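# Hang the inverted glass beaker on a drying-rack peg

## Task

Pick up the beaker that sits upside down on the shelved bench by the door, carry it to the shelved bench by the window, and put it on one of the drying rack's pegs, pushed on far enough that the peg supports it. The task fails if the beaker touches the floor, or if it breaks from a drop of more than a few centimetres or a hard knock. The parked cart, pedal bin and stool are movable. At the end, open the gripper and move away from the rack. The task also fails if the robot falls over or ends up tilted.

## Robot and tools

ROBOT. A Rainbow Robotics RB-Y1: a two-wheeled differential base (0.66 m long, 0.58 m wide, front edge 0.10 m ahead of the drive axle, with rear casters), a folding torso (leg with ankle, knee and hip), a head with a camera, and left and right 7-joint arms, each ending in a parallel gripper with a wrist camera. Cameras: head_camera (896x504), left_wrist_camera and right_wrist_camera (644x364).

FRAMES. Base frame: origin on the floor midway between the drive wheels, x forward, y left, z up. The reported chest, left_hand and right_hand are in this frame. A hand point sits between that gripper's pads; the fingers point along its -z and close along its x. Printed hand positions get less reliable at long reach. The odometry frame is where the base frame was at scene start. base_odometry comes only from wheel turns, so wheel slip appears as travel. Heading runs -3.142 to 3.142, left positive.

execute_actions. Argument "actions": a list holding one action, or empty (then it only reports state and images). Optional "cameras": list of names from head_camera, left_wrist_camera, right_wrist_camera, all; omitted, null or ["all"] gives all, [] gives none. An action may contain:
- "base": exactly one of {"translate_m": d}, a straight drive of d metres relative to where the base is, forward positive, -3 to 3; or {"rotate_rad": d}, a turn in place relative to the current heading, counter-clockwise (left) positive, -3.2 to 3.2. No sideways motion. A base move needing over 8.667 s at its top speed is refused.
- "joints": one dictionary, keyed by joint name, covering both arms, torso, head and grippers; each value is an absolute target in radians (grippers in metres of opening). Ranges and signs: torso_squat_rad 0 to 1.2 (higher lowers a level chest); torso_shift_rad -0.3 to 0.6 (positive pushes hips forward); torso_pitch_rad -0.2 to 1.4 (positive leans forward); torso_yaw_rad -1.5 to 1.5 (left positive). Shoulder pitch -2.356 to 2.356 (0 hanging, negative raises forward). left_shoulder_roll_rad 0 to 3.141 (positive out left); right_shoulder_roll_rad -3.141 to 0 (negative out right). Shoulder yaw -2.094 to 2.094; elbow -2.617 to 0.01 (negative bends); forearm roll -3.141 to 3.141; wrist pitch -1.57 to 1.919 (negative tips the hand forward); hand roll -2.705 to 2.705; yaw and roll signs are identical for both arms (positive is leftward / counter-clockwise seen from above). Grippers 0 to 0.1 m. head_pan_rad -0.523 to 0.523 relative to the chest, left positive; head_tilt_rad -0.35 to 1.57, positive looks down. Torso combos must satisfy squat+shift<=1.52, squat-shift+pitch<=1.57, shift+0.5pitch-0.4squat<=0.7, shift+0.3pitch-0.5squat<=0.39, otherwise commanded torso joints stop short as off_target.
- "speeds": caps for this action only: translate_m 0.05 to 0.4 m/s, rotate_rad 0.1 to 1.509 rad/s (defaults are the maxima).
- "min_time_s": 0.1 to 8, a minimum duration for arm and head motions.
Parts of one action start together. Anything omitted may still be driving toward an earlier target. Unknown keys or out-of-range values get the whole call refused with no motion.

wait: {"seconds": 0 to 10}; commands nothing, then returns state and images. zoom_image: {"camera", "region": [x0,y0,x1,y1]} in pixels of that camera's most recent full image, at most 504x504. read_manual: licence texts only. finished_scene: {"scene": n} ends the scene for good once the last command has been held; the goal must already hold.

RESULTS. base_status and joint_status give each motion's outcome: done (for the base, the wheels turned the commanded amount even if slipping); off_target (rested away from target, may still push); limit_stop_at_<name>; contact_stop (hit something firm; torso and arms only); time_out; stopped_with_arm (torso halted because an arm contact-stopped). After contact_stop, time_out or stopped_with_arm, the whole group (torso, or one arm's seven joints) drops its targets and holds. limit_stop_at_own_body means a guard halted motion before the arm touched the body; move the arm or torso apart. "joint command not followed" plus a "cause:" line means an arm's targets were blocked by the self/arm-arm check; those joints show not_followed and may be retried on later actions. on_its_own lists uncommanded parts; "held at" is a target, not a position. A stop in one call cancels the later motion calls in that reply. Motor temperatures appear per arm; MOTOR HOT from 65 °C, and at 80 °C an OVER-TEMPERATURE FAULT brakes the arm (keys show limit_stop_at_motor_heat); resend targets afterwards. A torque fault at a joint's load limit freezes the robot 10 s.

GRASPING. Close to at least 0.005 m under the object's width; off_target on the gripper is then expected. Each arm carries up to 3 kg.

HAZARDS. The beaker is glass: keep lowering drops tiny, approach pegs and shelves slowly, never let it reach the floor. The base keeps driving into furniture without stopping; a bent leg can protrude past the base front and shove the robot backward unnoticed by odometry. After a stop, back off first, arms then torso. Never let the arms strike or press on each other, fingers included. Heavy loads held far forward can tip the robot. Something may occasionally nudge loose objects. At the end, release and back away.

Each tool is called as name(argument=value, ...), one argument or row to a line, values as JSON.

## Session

execute_actions(
  actions=[],
)

Scene clock: 0.00 s.
Motor temperatures (°C, as the motors report them): left_arm=[34 36 33 35 37 37 41] | right_arm=[35 32 33 29 38 43 42]
base_odometry: x=+0.000 y=+0.000 heading=+0.000 (m, m, rad; odometry frame)
base_status: not commanded
joint_positions: torso_squat_rad=+0.350 torso_shift_rad=+0.001 torso_pitch_rad=+0.002 torso_yaw_rad=+0.000 left_shoulder_pitch_rad=-0.001 left_shoulder_roll_rad=+0.006 left_shoulder_yaw_rad=+0.040 left_elbow_rad=-0.255 left_forearm_roll_rad=+0.041 left_wrist_pitch_rad=+0.051 left_hand_roll_rad=-0.001 left_gripper_m=+0.101 right_shoulder_pitch_rad=-0.031 right_shoulder_roll_rad=-0.037 right_shoulder_yaw_rad=-0.007 right_elbow_rad=-0.237 right_forearm_roll_rad=-0.041 right_wrist_pitch_rad=+0.003 right_hand_roll_rad=+0.040 right_gripper_m=+0.101 head_pan_rad=+0.000 head_tilt_rad=+0.401
joint_status: not commanded
chest: x=-0.2268 y=-0.0007 z=+1.2475 quat_wxyz=(+1.000, +0.001, +0.001, +0.000) (m; base frame)
left_hand: x=-0.1151 y=+0.2283 z=+0.5704 quat_wxyz=(+0.994, +0.002, -0.101, +0.039) (m; base frame)
right_hand: x=-0.0916 y=-0.2478 z=+0.5748 quat_wxyz=(+0.991, -0.018, -0.130, +0.003) (m; base frame)
pictures: head_camera, left_wrist_camera, right_wrist_camera
camera_calibration (this result's frames):
head_camera: T_world_to_cam=[[0.0215777, -0.999718, 0.00989138, -0.0169533], [-0.384238, -0.0174263, -0.923069, 1.3157], [0.922982, 0.0161171, -0.384506, 0.694012], [0, 0, 0, 1]] pos_world=[-0.13465, -0.00520612, 1.48151]
left_wrist_camera: T_world_to_cam=[[0.985525, 0.0936887, 0.141288, 0.0149493], [-0.0240514, -0.747719, 0.66358, -0.181596], [0.167814, -0.657373, -0.734642, 0.67946], [0, 0, 0, 1]] pos_world=[-0.133123, 0.309475, 0.617551]
right_wrist_camera: T_world_to_cam=[[-0.962424, 0.0610859, -0.26459, 0.0892076], [-0.116705, 0.78675, 0.60614, -0.131953], [0.245193, 0.614242, -0.750058, 0.692755], [0, 0, 0, 1]] pos_world=[-0.0994024, -0.327154, 0.623191]
Images, in order (width x height): head_camera 896x504, left_wrist_camera 644x364, right_wrist_camera 644x364.

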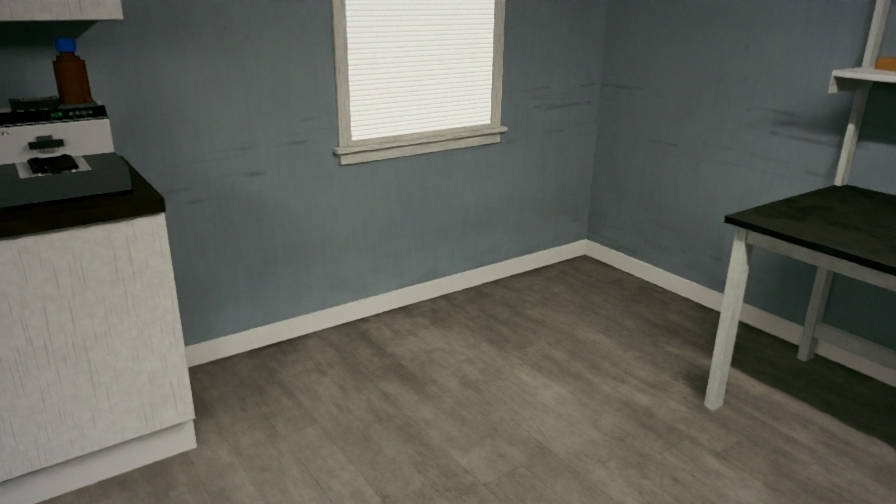

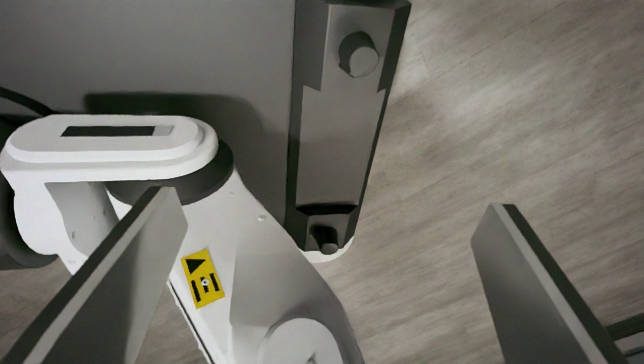

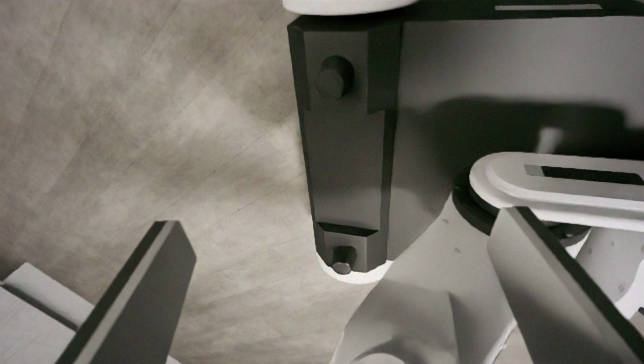

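execute_actions(
  actions=[
    {"joints":{"head_pan_rad":-0.52,"head_tilt_rad":0.35}},
  ],
  cameras=["head_camera"],
)

execute_actions(
  actions=[
    {"base":{"rotate_rad":2.2},"joints":{"head_pan_rad":0,"right_shoulder_pitch_rad":0.2,"right_elbow_rad":-0.45,"right_shoulder_roll_rad":-0.1}},
  ],
  cameras=["head_camera"],
)

Scene clock: 1.53 s.
Motor temperatures (°C, as the motors report them): left_arm=[34 36 33 35 37 37 41] | right_arm=[35 32 33 29 38 43 42]
base_odometry: x=+0.000 y=+0.000 heading=+0.000 (m, m, rad; odometry frame)
base_status: not commanded
joint_positions: torso_squat_rad=+0.350 torso_shift_rad=+0.001 torso_pitch_rad=+0.002 torso_yaw_rad=+0.000 left_shoulder_pitch_rad=-0.001 left_shoulder_roll_rad=+0.006 left_shoulder_yaw_rad=+0.040 left_elbow_rad=-0.255 left_forearm_roll_rad=+0.041 left_wrist_pitch_rad=+0.051 left_hand_roll_rad=-0.001 left_gripper_m=+0.101 right_shoulder_pitch_rad=-0.031 right_shoulder_roll_rad=-0.037 right_shoulder_yaw_rad=-0.007 right_elbow_rad=-0.237 right_forearm_roll_rad=-0.041 right_wrist_pitch_rad=+0.003 right_hand_roll_rad=+0.040 right_gripper_m=+0.101 head_pan_rad=-0.520 head_tilt_rad=+0.350
joint_status: all done
chest: x=-0.2268 y=-0.0007 z=+1.2475 quat_wxyz=(+1.000, +0.001, +0.001, +0.000) (m; base frame)
left_hand: x=-0.1151 y=+0.2283 z=+0.5704 quat_wxyz=(+0.994, +0.002, -0.101, +0.039) (m; base frame)
right_hand: x=-0.0916 y=-0.2478 z=+0.5748 quat_wxyz=(+0.991, -0.018, -0.130, +0.003) (m; base frame)
pictures: head_camera
camera_calibration (this result's frames):
head_camera: T_world_to_cam=[[-0.478758, -0.877866, 0.0119567, -0.122104], [-0.30179, 0.151766, -0.941217, 1.35899], [0.824448, -0.454223, -0.337591, 0.605516], [0, 0, 0, 1]] pos_world=[-0.147546, -0.0383997, 1.48498]
Images, in order (width x height): head_camera 896x504.

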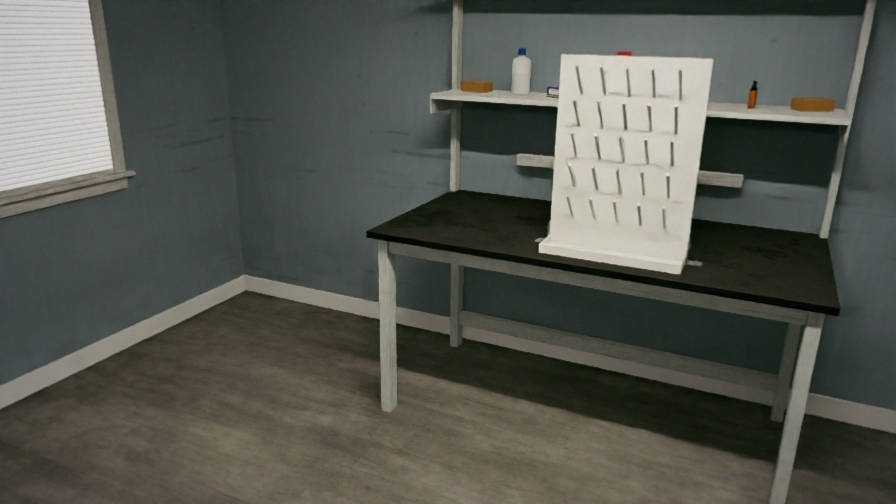

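Scene clock: 6.30 s.
Motor temperatures (°C, as the motors report them): left_arm=[34 36 33 35 37 37 41] | right_arm=[35 32 33 29 38 44 42]
base_odometry: x=+0.000 y=+0.000 heading=+2.199 (m, m, rad; odometry frame)
base_status: done
joint_positions: torso_squat_rad=+0.350 torso_shift_rad=+0.001 torso_pitch_rad=+0.002 torso_yaw_rad=+0.000 left_shoulder_pitch_rad=-0.001 left_shoulder_roll_rad=+0.006 left_shoulder_yaw_rad=+0.040 left_elbow_rad=-0.255 left_forearm_roll_rad=+0.041 left_wrist_pitch_rad=+0.051 left_hand_roll_rad=-0.001 left_gripper_m=+0.101 right_shoulder_pitch_rad=+0.200 right_shoulder_roll_rad=-0.100 right_shoulder_yaw_rad=-0.007 right_elbow_rad=-0.450 right_forearm_roll_rad=-0.041 right_wrist_pitch_rad=+0.003 right_hand_roll_rad=+0.040 right_gripper_m=+0.101 head_pan_rad=+0.000 head_tilt_rad=+0.350
joint_status: all done
chest: x=-0.2268 y=-0.0007 z=+1.2475 quat_wxyz=(+1.000, +0.001, +0.001, +0.000) (m; base frame)
left_hand: x=-0.1151 y=+0.2283 z=+0.5704 quat_wxyz=(+0.994, +0.002, -0.101, +0.039) (m; base frame)
right_hand: x=-0.1585 y=-0.3040 z=+0.5762 quat_wxyz=(+0.990, -0.056, -0.126, -0.022) (m; base frame)
pictures: head_camera
camera_calibration (this result's frames):
head_camera: T_world_to_cam=[[0.0205805, -0.999728, 0.0109969, -0.018727], [-0.337002, -0.0172922, -0.941345, 1.3518], [0.941279, 0.0156674, -0.337266, 0.629408], [0, 0, 0, 1]] pos_world=[-0.136503, -0.00520738, 1.485]
Images, in order (width x height): head_camera 896x504.

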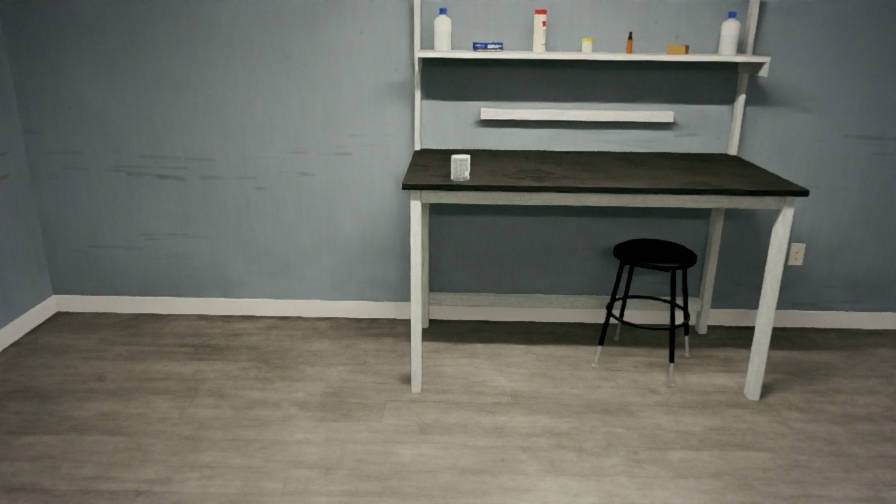

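execute_actions(
  actions=[
    {"base":{"rotate_rad":-0.11},"joints":{"head_pan_rad":0.2,"head_tilt_rad":0.75}},
  ],
  cameras=[],
)

execute_actions(
  actions=[
    {"base":{"translate_m":1.95},"joints":{"left_shoulder_pitch_rad":-1.2205,"left_shoulder_roll_rad":0.2248,"left_shoulder_yaw_rad":0.327,"left_elbow_rad":-0.65,"left_forearm_roll_rad":0,"left_wrist_pitch_rad":1.85,"left_hand_roll_rad":1.571},"min_time_s":4},
  ],
  cameras=["head_camera","left_wrist_camera"],
)

Scene clock: 8.13 s.
Motor temperatures (°C, as the motors report them): left_arm=[34 36 33 35 37 37 41] | right_arm=[35 32 33 29 38 44 42]
base_odometry: x=+0.000 y=+0.000 heading=+2.090 (m, m, rad; odometry frame)
base_status: done
joint_positions: torso_squat_rad=+0.350 torso_shift_rad=+0.001 torso_pitch_rad=+0.002 torso_yaw_rad=+0.000 left_shoulder_pitch_rad=-0.001 left_shoulder_roll_rad=+0.006 left_shoulder_yaw_rad=+0.040 left_elbow_rad=-0.255 left_forearm_roll_rad=+0.041 left_wrist_pitch_rad=+0.051 left_hand_roll_rad=-0.001 left_gripper_m=+0.101 right_shoulder_pitch_rad=+0.200 right_shoulder_roll_rad=-0.100 right_shoulder_yaw_rad=-0.007 right_elbow_rad=-0.450 right_forearm_roll_rad=-0.041 right_wrist_pitch_rad=+0.003 right_hand_roll_rad=+0.040 right_gripper_m=+0.101 head_pan_rad=+0.200 head_tilt_rad=+0.750
joint_status: all done
chest: x=-0.2268 y=-0.0007 z=+1.2475 quat_wxyz=(+1.000, +0.000, +0.001, +0.000) (m; base frame)
left_hand: x=-0.1151 y=+0.2283 z=+0.5704 quat_wxyz=(+0.994, +0.002, -0.101, +0.039) (m; base frame)
right_hand: x=-0.1585 y=-0.3040 z=+0.5763 quat_wxyz=(+0.990, -0.056, -0.126, -0.022) (m; base frame)
pictures: none
No camera images: the call's "cameras" was empty. Leave "cameras" out to get every camera's image.

Scene clock: 14.57 s.
Motor temperatures (°C, as the motors report them): left_arm=[34 36 33 35 37 37 41] | right_arm=[35 32 33 29 38 44 42]
base_odometry: x=-0.969 y=+1.692 heading=+2.092 (m, m, rad; odometry frame)
base_status: done
joint_positions: torso_squat_rad=+0.350 torso_shift_rad=+0.001 torso_pitch_rad=+0.002 torso_yaw_rad=+0.000 left_shoulder_pitch_rad=-1.220 left_shoulder_roll_rad=+0.224 left_shoulder_yaw_rad=+0.327 left_elbow_rad=-0.650 left_forearm_roll_rad=+0.000 left_wrist_pitch_rad=+1.850 left_hand_roll_rad=+1.571 left_gripper_m=+0.101 right_shoulder_pitch_rad=+0.200 right_shoulder_roll_rad=-0.100 right_shoulder_yaw_rad=-0.007 right_elbow_rad=-0.450 right_forearm_roll_rad=-0.041 right_wrist_pitch_rad=+0.003 right_hand_roll_rad=+0.040 right_gripper_m=+0.101 head_pan_rad=+0.200 head_tilt_rad=+0.750
joint_status: all done
chest: x=-0.2267 y=-0.0007 z=+1.2475 quat_wxyz=(+1.000, +0.000, +0.001, +0.000) (m; base frame)
left_hand: x=+0.2960 y=+0.2194 z=+1.0656 quat_wxyz=(+0.707, +0.001, +0.000, +0.707) (m; base frame)
right_hand: x=-0.1585 y=-0.3040 z=+0.5763 quat_wxyz=(+0.990, -0.056, -0.126, -0.022) (m; base frame)
pictures: head_camera, left_wrist_camera
camera_calibration (this result's frames):
head_camera: T_world_to_cam=[[0.221777, -0.975096, 0.00170213, 0.0358962], [-0.659945, -0.151384, -0.735904, 0.988382], [0.717835, 0.162084, -0.677083, 1.07564], [0, 0, 0, 1]] pos_world=[-0.127814, 0.0102837, 1.45559]
left_wrist_camera: T_world_to_cam=[[-0.0161672, 0.998053, -0.060233, -0.146479], [0.747272, 0.0520855, 0.662474, -0.909555], [0.664322, -0.0343001, -0.746659, 0.697606], [0, 0, 0, 1]] pos_world=[0.213881, 0.217497, 1.11461]
Images, in order (width x height): head_camera 896x504, left_wrist_camera 644x364.

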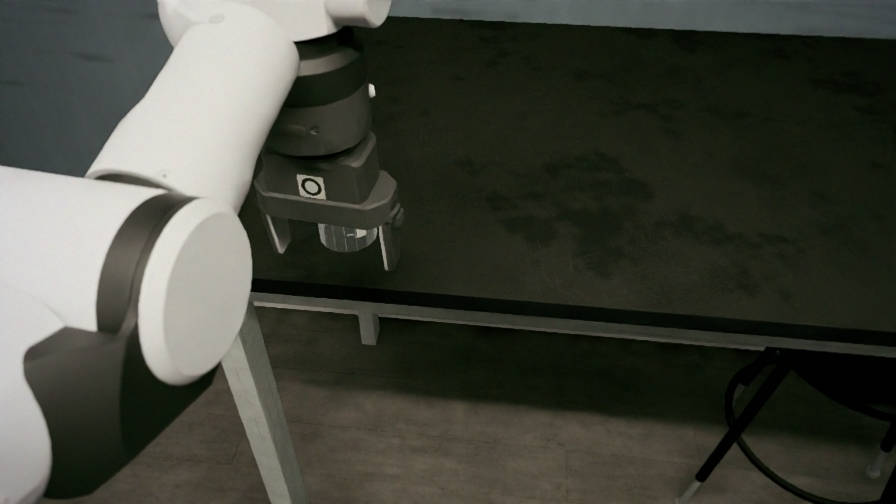

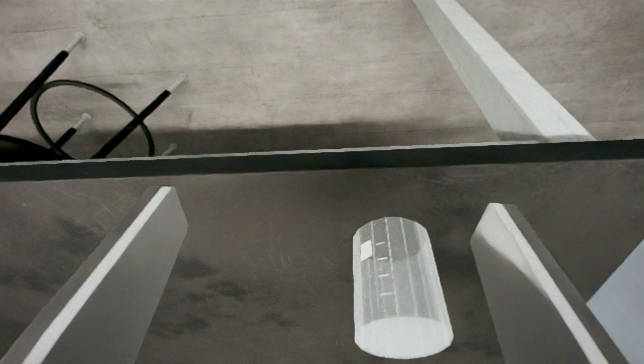

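execute_actions(
  actions=[
    {"base":{"translate_m":0.186},"joints":{"torso_yaw_rad":0.118}},
  ],
  cameras=["left_wrist_camera"],
)

Scene clock: 17.03 s.
Motor temperatures (°C, as the motors report them): left_arm=[34 36 33 35 37 37 41] | right_arm=[35 32 33 29 38 44 42]
base_odometry: x=-1.062 y=+1.853 heading=+2.093 (m, m, rad; odometry frame)
base_status: done
joint_positions: torso_squat_rad=+0.350 torso_shift_rad=+0.001 torso_pitch_rad=+0.002 torso_yaw_rad=+0.118 left_shoulder_pitch_rad=-1.220 left_shoulder_roll_rad=+0.225 left_shoulder_yaw_rad=+0.327 left_elbow_rad=-0.650 left_forearm_roll_rad=+0.000 left_wrist_pitch_rad=+1.850 left_hand_roll_rad=+1.571 left_gripper_m=+0.101 right_shoulder_pitch_rad=+0.200 right_shoulder_roll_rad=-0.100 right_shoulder_yaw_rad=-0.007 right_elbow_rad=-0.450 right_forearm_roll_rad=-0.041 right_wrist_pitch_rad=+0.003 right_hand_roll_rad=+0.040 right_gripper_m=+0.101 head_pan_rad=+0.200 head_tilt_rad=+0.750
joint_status: all done
chest: x=-0.2267 y=-0.0007 z=+1.2475 quat_wxyz=(+0.998, +0.001, +0.001, +0.059) (m; base frame)
left_hand: x=+0.2665 y=+0.2796 z=+1.0658 quat_wxyz=(+0.664, +0.001, +0.000, +0.748) (m; base frame)
right_hand: x=-0.1231 y=-0.2937 z=+0.5762 quat_wxyz=(+0.990, -0.048, -0.129, +0.037) (m; base frame)
pictures: left_wrist_camera
camera_calibration (this result's frames):
left_wrist_camera: T_world_to_cam=[[-0.133827, 0.98919, -0.059942, -0.173513], [0.735839, 0.139702, 0.662589, -0.912287], [0.663801, 0.0445649, -0.74658, 0.697392], [0, 0, 0, 1]] pos_world=[0.185146, 0.268007, 1.11473]
Images, in order (width x height): left_wrist_camera 644x364.

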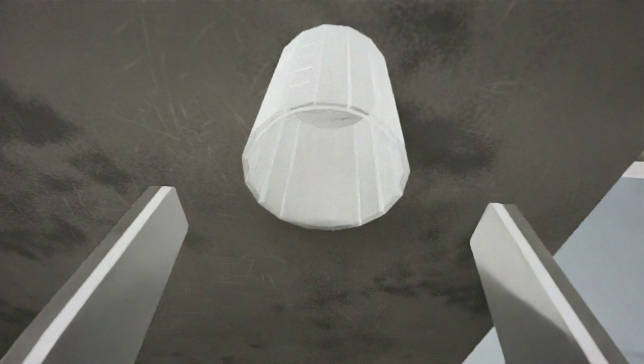

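execute_actions(
  actions=[
    {"base":{"translate_m":0.004},"joints":{"torso_squat_rad":0.6}},
  ],
  cameras=[],
)

execute_actions(
  actions=[
    {"joints":{"left_gripper_m":0.06}},
  ],
  cameras=["left_wrist_camera"],
)

Scene clock: 19.03 s.
Motor temperatures (°C, as the motors report them): left_arm=[34 36 33 35 37 37 41] | right_arm=[35 32 33 29 38 44 42]
base_odometry: x=-1.064 y=+1.857 heading=+2.094 (m, m, rad; odometry frame)
base_status: done
joint_positions: torso_squat_rad=+0.600 torso_shift_rad=+0.001 torso_pitch_rad=+0.002 torso_yaw_rad=+0.118 left_shoulder_pitch_rad=-1.220 left_shoulder_roll_rad=+0.225 left_shoulder_yaw_rad=+0.327 left_elbow_rad=-0.650 left_forearm_roll_rad=+0.000 left_wrist_pitch_rad=+1.850 left_hand_roll_rad=+1.571 left_gripper_m=+0.101 right_shoulder_pitch_rad=+0.200 right_shoulder_roll_rad=-0.100 right_shoulder_yaw_rad=-0.007 right_elbow_rad=-0.450 right_forearm_roll_rad=-0.041 right_wrist_pitch_rad=+0.003 right_hand_roll_rad=+0.040 right_gripper_m=+0.101 head_pan_rad=+0.200 head_tilt_rad=+0.750
joint_status: all done
chest: x=-0.2269 y=-0.0006 z=+1.1677 quat_wxyz=(+0.998, +0.001, +0.001, +0.059) (m; base frame)
left_hand: x=+0.2663 y=+0.2796 z=+0.9861 quat_wxyz=(+0.664, +0.001, +0.000, +0.748) (m; base frame)
right_hand: x=-0.1231 y=-0.2937 z=+0.4964 quat_wxyz=(+0.990, -0.048, -0.130, +0.037) (m; base frame)
pictures: none
No camera images: the call's "cameras" was empty. Leave "cameras" out to get every camera's image.

Scene clock: 19.93 s.
Motor temperatures (°C, as the motors report them): left_arm=[34 36 33 35 37 37 41] | right_arm=[35 32 33 29 38 44 42]
base_odometry: x=-1.064 y=+1.857 heading=+2.094 (m, m, rad; odometry frame)
base_status: not commanded
joint_positions: torso_squat_rad=+0.600 torso_shift_rad=+0.001 torso_pitch_rad=+0.002 torso_yaw_rad=+0.118 left_shoulder_pitch_rad=-1.220 left_shoulder_roll_rad=+0.225 left_shoulder_yaw_rad=+0.327 left_elbow_rad=-0.650 left_forearm_roll_rad=+0.000 left_wrist_pitch_rad=+1.850 left_hand_roll_rad=+1.571 left_gripper_m=+0.071 right_shoulder_pitch_rad=+0.200 right_shoulder_roll_rad=-0.100 right_shoulder_yaw_rad=-0.007 right_elbow_rad=-0.450 right_forearm_roll_rad=-0.041 right_wrist_pitch_rad=+0.003 right_hand_roll_rad=+0.040 right_gripper_m=+0.101 head_pan_rad=+0.200 head_tilt_rad=+0.750
joint_status: left_gripper_m off_target (ended at +0.071, target +0.060)
chest: x=-0.2269 y=-0.0006 z=+1.1677 quat_wxyz=(+0.998, +0.001, +0.001, +0.059) (m; base frame)
left_hand: x=+0.2663 y=+0.2796 z=+0.9861 quat_wxyz=(+0.664, +0.001, +0.000, +0.748) (m; base frame)
right_hand: x=-0.1231 y=-0.2937 z=+0.4964 quat_wxyz=(+0.990, -0.048, -0.130, +0.037) (m; base frame)
pictures: left_wrist_camera
camera_calibration (this result's frames):
left_wrist_camera: T_world_to_cam=[[-0.133791, 0.989191, -0.0600031, -0.178305], [0.735605, 0.139701, 0.662849, -0.859532], [0.664067, 0.0445449, -0.746345, 0.637716], [0, 0, 0, 1]] pos_world=[0.184935, 0.268048, 1.035]
Images, in order (width x height): left_wrist_camera 644x364.

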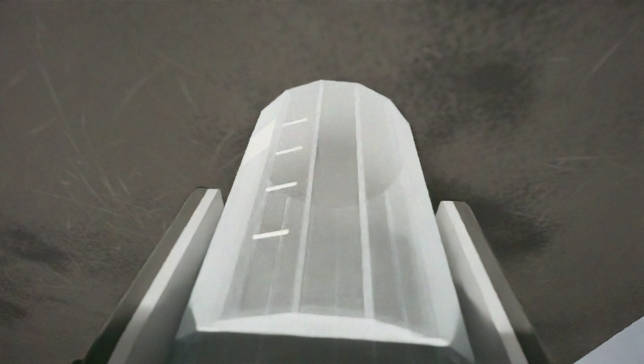

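execute_actions(
  actions=[
    {"base":{"translate_m":-2.0},"joints":{"torso_squat_rad":0.4,"torso_yaw_rad":0,"head_tilt_rad":0.3,"head_pan_rad":0.1}},
  ],
  cameras=[],
)

execute_actions(
  actions=[
    {"base":{"rotate_rad":-3.05},"joints":{"left_wrist_pitch_rad":1.065,"torso_squat_rad":0.68},"min_time_s":2},
  ],
  cameras=["head_camera","left_wrist_camera"],
)

Scene clock: 27.50 s.
Motor temperatures (°C, as the motors report them): left_arm=[34 36 33 35 37 37 41] | right_arm=[35 32 33 29 38 44 42]
base_odometry: x=-0.063 y=+0.125 heading=+2.096 (m, m, rad; odometry frame)
base_status: done
joint_positions: torso_squat_rad=+0.400 torso_shift_rad=+0.001 torso_pitch_rad=+0.002 torso_yaw_rad=+0.000 left_shoulder_pitch_rad=-1.220 left_shoulder_roll_rad=+0.225 left_shoulder_yaw_rad=+0.327 left_elbow_rad=-0.650 left_forearm_roll_rad=+0.000 left_wrist_pitch_rad=+1.850 left_hand_roll_rad=+1.571 left_gripper_m=+0.071 right_shoulder_pitch_rad=+0.200 right_shoulder_roll_rad=-0.100 right_shoulder_yaw_rad=-0.007 right_elbow_rad=-0.450 right_forearm_roll_rad=-0.041 right_wrist_pitch_rad=+0.003 right_hand_roll_rad=+0.040 right_gripper_m=+0.101 head_pan_rad=+0.100 head_tilt_rad=+0.300
joint_status: all done
chest: x=-0.2267 y=-0.0007 z=+1.2347 quat_wxyz=(+1.000, +0.000, +0.001, +0.000) (m; base frame)
left_hand: x=+0.2959 y=+0.2196 z=+1.0528 quat_wxyz=(+0.707, +0.001, +0.000, +0.707) (m; base frame)
right_hand: x=-0.1585 y=-0.3040 z=+0.5634 quat_wxyz=(+0.990, -0.056, -0.126, -0.022) (m; base frame)
pictures: none
No camera images: the call's "cameras" was empty. Leave "cameras" out to get every camera's image.

Scene clock: 32.80 s.
Motor temperatures (°C, as the motors report them): left_arm=[35 36 33 35 37 37 41] | right_arm=[35 32 33 29 38 44 42]
base_odometry: x=-0.063 y=+0.125 heading=-0.953 (m, m, rad; odometry frame)
base_status: done
joint_positions: torso_squat_rad=+0.680 torso_shift_rad=+0.001 torso_pitch_rad=+0.002 torso_yaw_rad=+0.000 left_shoulder_pitch_rad=-1.220 left_shoulder_roll_rad=+0.225 left_shoulder_yaw_rad=+0.327 left_elbow_rad=-0.650 left_forearm_roll_rad=+0.000 left_wrist_pitch_rad=+1.065 left_hand_roll_rad=+1.571 left_gripper_m=+0.071 right_shoulder_pitch_rad=+0.200 right_shoulder_roll_rad=-0.100 right_shoulder_yaw_rad=-0.007 right_elbow_rad=-0.450 right_forearm_roll_rad=-0.041 right_wrist_pitch_rad=+0.003 right_hand_roll_rad=+0.040 right_gripper_m=+0.101 head_pan_rad=+0.100 head_tilt_rad=+0.300
joint_status: all done
chest: x=-0.2270 y=-0.0006 z=+1.1342 quat_wxyz=(+1.000, +0.000, +0.001, +0.000) (m; base frame)
left_hand: x=+0.4588 y=+0.2196 z=+1.0195 quat_wxyz=(+0.654, -0.269, -0.270, +0.654) (m; base frame)
right_hand: x=-0.1585 y=-0.3040 z=+0.4630 quat_wxyz=(+0.990, -0.056, -0.126, -0.022) (m; base frame)
pictures: head_camera, left_wrist_camera
camera_calibration (this result's frames):
head_camera: T_world_to_cam=[[0.119821, -0.992724, 0.0119097, 0.00172174], [-0.286136, -0.0460184, -0.957083, 1.27648], [0.950668, 0.111271, -0.289568, 0.529733], [0, 0, 0, 1]] pos_world=[-0.138561, 0.00150692, 1.37507]
left_wrist_camera: T_world_to_cam=[[0.0316069, 0.998047, -0.0538862, -0.17519], [0.060535, 0.0519027, 0.996816, -1.02639], [0.997666, -0.0347683, -0.0587763, -0.299119], [0, 0, 0, 1]] pos_world=[0.36609, 0.217721, 0.996101]
Images, in order (width x height): head_camera 896x504, left_wrist_camera 644x364.

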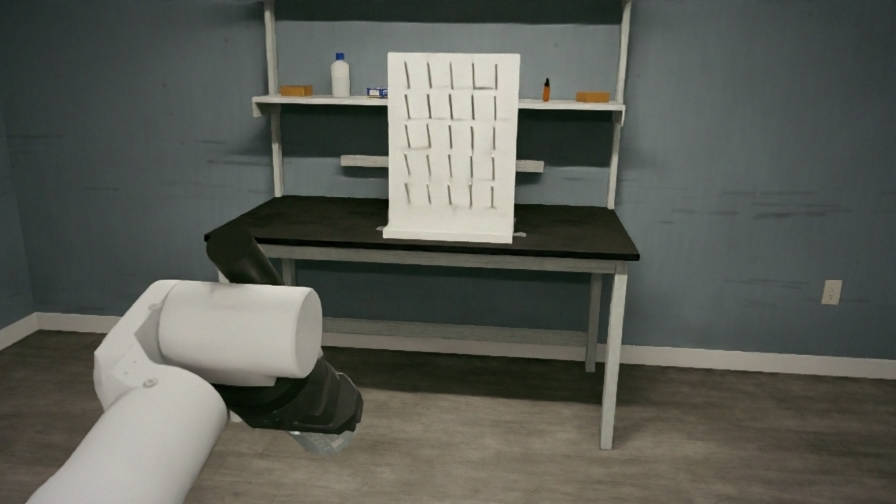

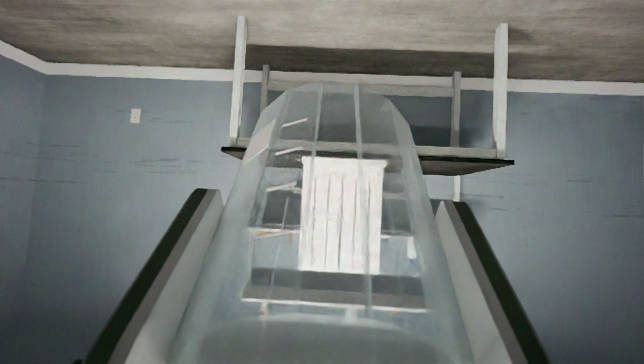

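execute_actions(
  actions=[
    {"base":{"translate_m":1.46},"joints":{"head_pan_rad":0.2,"head_tilt_rad":0.5}},
  ],
  cameras=["head_camera","left_wrist_camera"],
)

Scene clock: 38.30 s.
Motor temperatures (°C, as the motors report them): left_arm=[35 36 33 35 37 37 41] | right_arm=[35 32 33 29 38 44 42]
base_odometry: x=+0.782 y=-1.066 heading=-0.954 (m, m, rad; odometry frame)
base_status: done
joint_positions: torso_squat_rad=+0.680 torso_shift_rad=+0.001 torso_pitch_rad=+0.002 torso_yaw_rad=+0.000 left_shoulder_pitch_rad=-1.220 left_shoulder_roll_rad=+0.225 left_shoulder_yaw_rad=+0.327 left_elbow_rad=-0.650 left_forearm_roll_rad=+0.000 left_wrist_pitch_rad=+1.065 left_hand_roll_rad=+1.571 left_gripper_m=+0.071 right_shoulder_pitch_rad=+0.200 right_shoulder_roll_rad=-0.100 right_shoulder_yaw_rad=-0.007 right_elbow_rad=-0.450 right_forearm_roll_rad=-0.041 right_wrist_pitch_rad=+0.003 right_hand_roll_rad=+0.040 right_gripper_m=+0.101 head_pan_rad=+0.200 head_tilt_rad=+0.500
joint_status: all done
chest: x=-0.2268 y=-0.0006 z=+1.1342 quat_wxyz=(+1.000, +0.000, +0.001, +0.000) (m; base frame)
left_hand: x=+0.4590 y=+0.2196 z=+1.0193 quat_wxyz=(+0.654, -0.269, -0.270, +0.654) (m; base frame)
right_hand: x=-0.1585 y=-0.3040 z=+0.4630 quat_wxyz=(+0.990, -0.056, -0.126, -0.021) (m; base frame)
pictures: head_camera, left_wrist_camera
camera_calibration (this result's frames):
head_camera: T_world_to_cam=[[0.220366, -0.975389, 0.00745722, 0.028191], [-0.460965, -0.110875, -0.880465, 1.13855], [0.859622, 0.190587, -0.474053, 0.75708], [0, 0, 0, 1]] pos_world=[-0.132181, 0.0094456, 1.36114]
left_wrist_camera: T_world_to_cam=[[0.0315995, 0.998046, -0.0538969, -0.175186], [0.0608706, 0.0519021, 0.996795, -1.02632], [0.997645, -0.034779, -0.0591116, -0.29895], [0, 0, 0, 1]] pos_world=[0.366255, 0.217714, 0.995918]
Images, in order (width x height): head_camera 896x504, left_wrist_camera 644x364.

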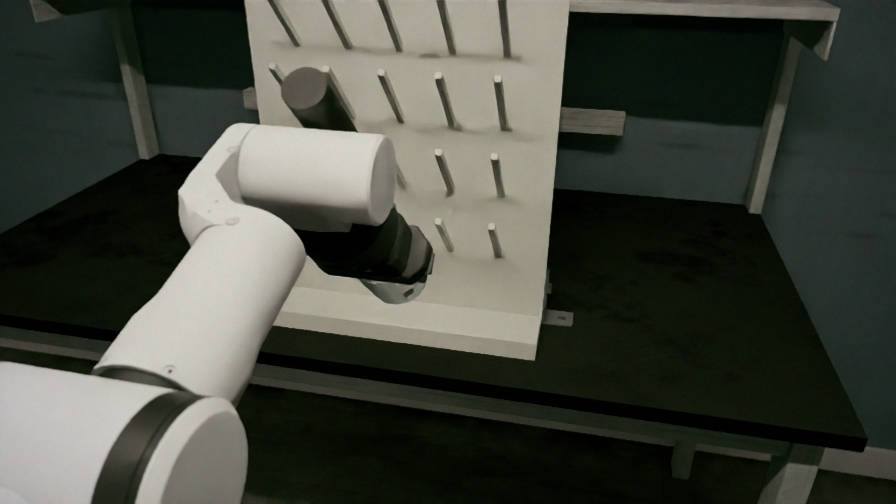

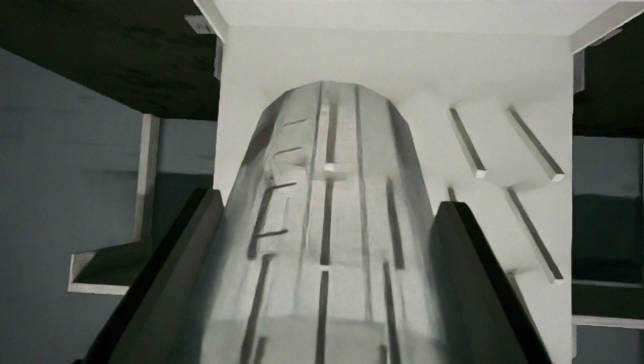

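execute_actions(
  actions=[
    {"base":{"translate_m":0.185}},
  ],
  cameras=["left_wrist_camera"],
)

Scene clock: 40.57 s.
Motor temperatures (°C, as the motors report them): left_arm=[35 36 33 35 37 37 41] | right_arm=[35 32 33 29 38 44 42]
base_odometry: x=+0.889 y=-1.217 heading=-0.954 (m, m, rad; odometry frame)
base_status: done
joint_positions: torso_squat_rad=+0.680 torso_shift_rad=+0.001 torso_pitch_rad=+0.002 torso_yaw_rad=+0.000 left_shoulder_pitch_rad=-1.220 left_shoulder_roll_rad=+0.225 left_shoulder_yaw_rad=+0.327 left_elbow_rad=-0.650 left_forearm_roll_rad=+0.000 left_wrist_pitch_rad=+1.065 left_hand_roll_rad=+1.571 left_gripper_m=+0.071 right_shoulder_pitch_rad=+0.200 right_shoulder_roll_rad=-0.100 right_shoulder_yaw_rad=-0.007 right_elbow_rad=-0.450 right_forearm_roll_rad=-0.041 right_wrist_pitch_rad=+0.003 right_hand_roll_rad=+0.040 right_gripper_m=+0.101 head_pan_rad=+0.200 head_tilt_rad=+0.500
joint_status: not commanded
chest: x=-0.2268 y=-0.0006 z=+1.1342 quat_wxyz=(+1.000, +0.000, +0.001, +0.000) (m; base frame)
left_hand: x=+0.4590 y=+0.2196 z=+1.0192 quat_wxyz=(+0.654, -0.269, -0.270, +0.654) (m; base frame)
right_hand: x=-0.1585 y=-0.3040 z=+0.4630 quat_wxyz=(+0.990, -0.056, -0.126, -0.021) (m; base frame)
pictures: left_wrist_camera
camera_calibration (this result's frames):
left_wrist_camera: T_world_to_cam=[[0.031601, 0.998046, -0.0538979, -0.175184], [0.0608997, 0.051902, 0.996794, -1.02631], [0.997644, -0.034782, -0.0591405, -0.298908], [0, 0, 0, 1]] pos_world=[0.366241, 0.217712, 0.995901]
Images, in order (width x height): left_wrist_camera 644x364.

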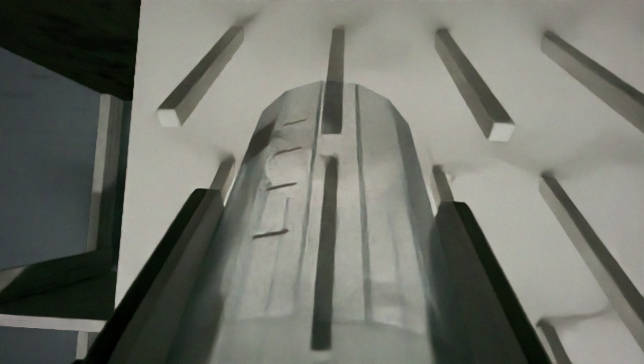

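execute_actions(
  actions=[
    {"base":{"translate_m":0.027},"joints":{"torso_squat_rad":0.762,"right_elbow_rad":-0.8}},
  ],
  cameras=["left_wrist_camera"],
)

execute_actions(
  actions=[
    {"base":{"translate_m":0.022},"joints":{"torso_squat_rad":0.832}},
  ],
  cameras=["left_wrist_camera"],
)

Scene clock: 42.17 s.
Motor temperatures (°C, as the motors report them): left_arm=[35 36 33 35 37 37 41] | right_arm=[35 32 33 29 38 44 42]
base_odometry: x=+0.905 y=-1.239 heading=-0.955 (m, m, rad; odometry frame)
base_status: done
joint_positions: torso_squat_rad=+0.762 torso_shift_rad=+0.001 torso_pitch_rad=+0.002 torso_yaw_rad=+0.000 left_shoulder_pitch_rad=-1.220 left_shoulder_roll_rad=+0.225 left_shoulder_yaw_rad=+0.327 left_elbow_rad=-0.650 left_forearm_roll_rad=+0.000 left_wrist_pitch_rad=+1.065 left_hand_roll_rad=+1.571 left_gripper_m=+0.071 right_shoulder_pitch_rad=+0.200 right_shoulder_roll_rad=-0.100 right_shoulder_yaw_rad=-0.007 right_elbow_rad=-0.800 right_forearm_roll_rad=-0.041 right_wrist_pitch_rad=+0.003 right_hand_roll_rad=+0.040 right_gripper_m=+0.101 head_pan_rad=+0.200 head_tilt_rad=+0.500
joint_status: all done
chest: x=-0.2269 y=-0.0006 z=+1.0964 quat_wxyz=(+1.000, +0.000, +0.001, +0.000) (m; base frame)
left_hand: x=+0.4588 y=+0.2196 z=+0.9815 quat_wxyz=(+0.654, -0.269, -0.270, +0.654) (m; base frame)
right_hand: x=+0.0000 y=-0.3064 z=+0.4862 quat_wxyz=(+0.953, -0.058, -0.297, -0.011) (m; base frame)
pictures: left_wrist_camera
camera_calibration (this result's frames):
left_wrist_camera: T_world_to_cam=[[0.031637, 0.998045, -0.0539035, -0.177228], [0.0606912, 0.0519128, 0.996806, -0.988594], [0.997655, -0.0348074, -0.0589302, -0.30123], [0, 0, 0, 1]] pos_world=[0.366129, 0.217717, 0.958131]
Images, in order (width x height): left_wrist_camera 644x364.

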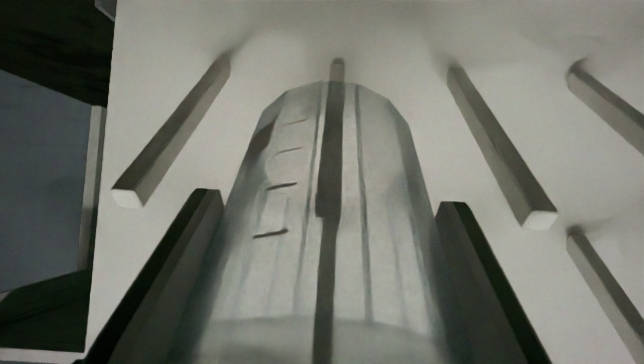

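Scene clock: 43.13 s.
Motor temperatures (°C, as the motors report them): left_arm=[35 36 33 35 37 37 41] | right_arm=[35 32 33 29 38 44 42]
base_odometry: x=+0.917 y=-1.257 heading=-0.955 (m, m, rad; odometry frame)
base_status: done
joint_positions: torso_squat_rad=+0.832 torso_shift_rad=+0.001 torso_pitch_rad=+0.002 torso_yaw_rad=+0.000 left_shoulder_pitch_rad=-1.220 left_shoulder_roll_rad=+0.225 left_shoulder_yaw_rad=+0.327 left_elbow_rad=-0.650 left_forearm_roll_rad=+0.000 left_wrist_pitch_rad=+1.065 left_hand_roll_rad=+1.571 left_gripper_m=+0.071 right_shoulder_pitch_rad=+0.200 right_shoulder_roll_rad=-0.100 right_shoulder_yaw_rad=-0.007 right_elbow_rad=-0.800 right_forearm_roll_rad=-0.041 right_wrist_pitch_rad=+0.003 right_hand_roll_rad=+0.040 right_gripper_m=+0.101 head_pan_rad=+0.200 head_tilt_rad=+0.500
joint_status: all done
chest: x=-0.2270 y=-0.0006 z=+1.0613 quat_wxyz=(+1.000, +0.000, +0.001, +0.000) (m; base frame)
left_hand: x=+0.4588 y=+0.2196 z=+0.9464 quat_wxyz=(+0.654, -0.269, -0.270, +0.654) (m; base frame)
right_hand: x=+0.0000 y=-0.3064 z=+0.4511 quat_wxyz=(+0.953, -0.058, -0.297, -0.011) (m; base frame)
pictures: left_wrist_camera
camera_calibration (this result's frames):
left_wrist_camera: T_world_to_cam=[[0.031626, 0.998045, -0.0539039, -0.179137], [0.0607043, 0.0519133, 0.996805, -0.953654], [0.997655, -0.0347971, -0.0589439, -0.303229], [0, 0, 0, 1]] pos_world=[0.366074, 0.217743, 0.923077]
Images, in order (width x height): left_wrist_camera 644x364.

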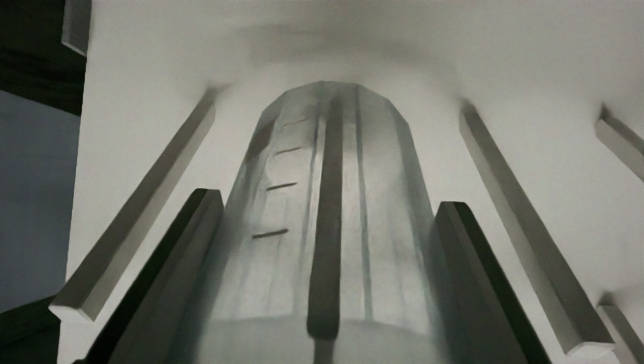

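Same as before.

execute_actions(
  actions=[
    {"joints":{"torso_squat_rad":0.853}},
  ],
  cameras=[],
)

execute_actions(
  actions=[
    {"joints":{"left_gripper_m":0.092}},
  ],
  cameras=["left_wrist_camera"],
)

execute_actions(
  actions=[
    {"base":{"translate_m":-0.4},"joints":{"torso_squat_rad":0.82}},
  ],
  cameras=["head_camera","left_wrist_camera"],
)

Scene clock: 44.13 s.
Motor temperatures (°C, as the motors report them): left_arm=[35 36 33 35 37 37 41] | right_arm=[35 32 33 29 38 44 42]
base_odometry: x=+0.917 y=-1.257 heading=-0.955 (m, m, rad; odometry frame)
base_status: not commanded
joint_positions: torso_squat_rad=+0.853 torso_shift_rad=+0.001 torso_pitch_rad=+0.002 torso_yaw_rad=+0.000 left_shoulder_pitch_rad=-1.220 left_shoulder_roll_rad=+0.225 left_shoulder_yaw_rad=+0.327 left_elbow_rad=-0.650 left_forearm_roll_rad=+0.000 left_wrist_pitch_rad=+1.065 left_hand_roll_rad=+1.571 left_gripper_m=+0.071 right_shoulder_pitch_rad=+0.200 right_shoulder_roll_rad=-0.100 right_shoulder_yaw_rad=-0.007 right_elbow_rad=-0.800 right_forearm_roll_rad=-0.041 right_wrist_pitch_rad=+0.003 right_hand_roll_rad=+0.040 right_gripper_m=+0.101 head_pan_rad=+0.200 head_tilt_rad=+0.500
joint_status: all done
chest: x=-0.2270 y=-0.0006 z=+1.0503 quat_wxyz=(+1.000, +0.000, +0.001, +0.000) (m; base frame)
left_hand: x=+0.4587 y=+0.2196 z=+0.9355 quat_wxyz=(+0.654, -0.269, -0.270, +0.654) (m; base frame)
right_hand: x=-0.0001 y=-0.3064 z=+0.4402 quat_wxyz=(+0.953, -0.058, -0.297, -0.011) (m; base frame)
pictures: none
No camera images: the call's "cameras" was empty. Leave "cameras" out to get every camera's image.

Scene clock: 44.93 s.
Motor temperatures (°C, as the motors report them): left_arm=[35 36 33 35 37 37 41] | right_arm=[35 32 33 29 38 44 42]
base_odometry: x=+0.917 y=-1.257 heading=-0.955 (m, m, rad; odometry frame)
base_status: not commanded
joint_positions: torso_squat_rad=+0.853 torso_shift_rad=+0.001 torso_pitch_rad=+0.002 torso_yaw_rad=+0.000 left_shoulder_pitch_rad=-1.220 left_shoulder_roll_rad=+0.225 left_shoulder_yaw_rad=+0.327 left_elbow_rad=-0.650 left_forearm_roll_rad=+0.000 left_wrist_pitch_rad=+1.065 left_hand_roll_rad=+1.571 left_gripper_m=+0.092 right_shoulder_pitch_rad=+0.200 right_shoulder_roll_rad=-0.100 right_shoulder_yaw_rad=-0.007 right_elbow_rad=-0.800 right_forearm_roll_rad=-0.041 right_wrist_pitch_rad=+0.003 right_hand_roll_rad=+0.040 right_gripper_m=+0.101 head_pan_rad=+0.200 head_tilt_rad=+0.500
joint_status: all done
chest: x=-0.2270 y=-0.0006 z=+1.0503 quat_wxyz=(+1.000, +0.000, +0.001, +0.000) (m; base frame)
left_hand: x=+0.4587 y=+0.2196 z=+0.9355 quat_wxyz=(+0.654, -0.269, -0.270, +0.654) (m; base frame)
right_hand: x=-0.0001 y=-0.3064 z=+0.4402 quat_wxyz=(+0.953, -0.058, -0.297, -0.011) (m; base frame)
pictures: left_wrist_camera
camera_calibration (this result's frames):
left_wrist_camera: T_world_to_cam=[[0.0316368, 0.998045, -0.053903, -0.179731], [0.0605899, 0.0519158, 0.996812, -0.942746], [0.997661, -0.034802, -0.058829, -0.303943], [0, 0, 0, 1]] pos_world=[0.36604, 0.217745, 0.912172]
Images, in order (width x height): left_wrist_camera 644x364.

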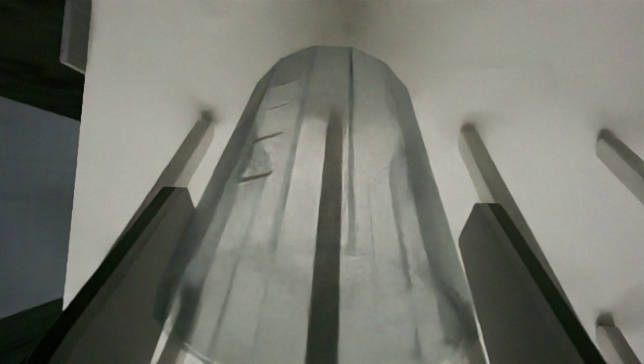

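Scene clock: 47.73 s.
Motor temperatures (°C, as the motors report them): left_arm=[35 36 33 35 37 37 41] | right_arm=[35 32 33 29 38 44 42]
base_odometry: x=+0.686 y=-0.930 heading=-0.957 (m, m, rad; odometry frame)
base_status: done
joint_positions: torso_squat_rad=+0.820 torso_shift_rad=+0.001 torso_pitch_rad=+0.002 torso_yaw_rad=+0.000 left_shoulder_pitch_rad=-1.220 left_shoulder_roll_rad=+0.225 left_shoulder_yaw_rad=+0.327 left_elbow_rad=-0.650 left_forearm_roll_rad=+0.000 left_wrist_pitch_rad=+1.065 left_hand_roll_rad=+1.571 left_gripper_m=+0.092 right_shoulder_pitch_rad=+0.200 right_shoulder_roll_rad=-0.100 right_shoulder_yaw_rad=-0.007 right_elbow_rad=-0.800 right_forearm_roll_rad=-0.041 right_wrist_pitch_rad=+0.003 right_hand_roll_rad=+0.040 right_gripper_m=+0.101 head_pan_rad=+0.200 head_tilt_rad=+0.500
joint_status: all done
chest: x=-0.2270 y=-0.0006 z=+1.0675 quat_wxyz=(+1.000, +0.000, +0.001, +0.000) (m; base frame)
left_hand: x=+0.4588 y=+0.2195 z=+0.9528 quat_wxyz=(+0.654, -0.269, -0.270, +0.653) (m; base frame)
right_hand: x=-0.0002 y=-0.3064 z=+0.4573 quat_wxyz=(+0.953, -0.058, -0.297, -0.011) (m; base frame)
pictures: head_camera, left_wrist_camera
camera_calibration (this result's frames):
head_camera: T_world_to_cam=[[0.220352, -0.975392, 0.00749977, 0.0287226], [-0.460793, -0.110869, -0.880555, 1.07981], [0.859718, 0.190576, -0.473884, 0.725447], [0, 0, 0, 1]] pos_world=[-0.132439, 0.00948028, 1.29439]
left_wrist_camera: T_world_to_cam=[[0.0317337, 0.998043, -0.0538882, -0.178794], [0.060309, 0.0519051, 0.996829, -0.959857], [0.997675, -0.034883, -0.0585438, -0.303288], [0, 0, 0, 1]] pos_world=[0.366145, 0.217686, 0.929423]
Images, in order (width x height): head_camera 896x504, left_wrist_camera 644x364.

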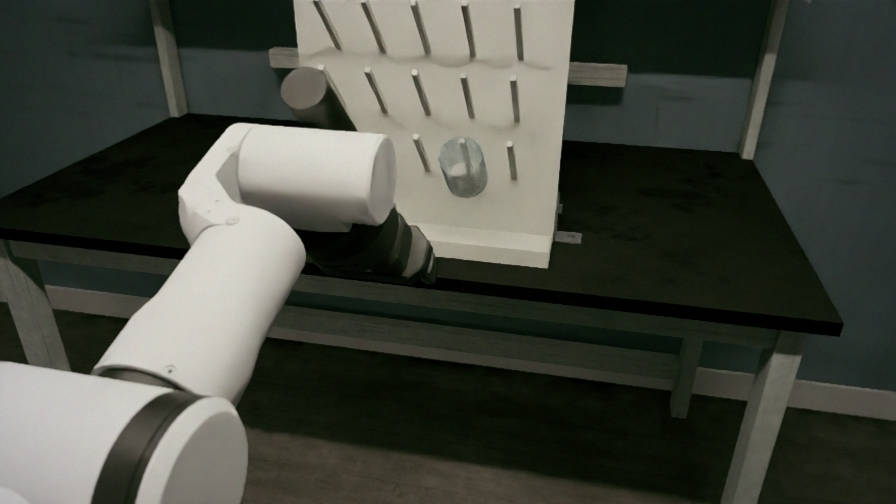

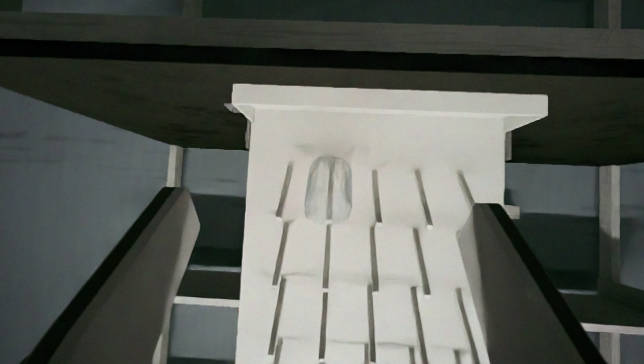

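finished_scene(
  scene=2,
)

The scene is finished: the task was done.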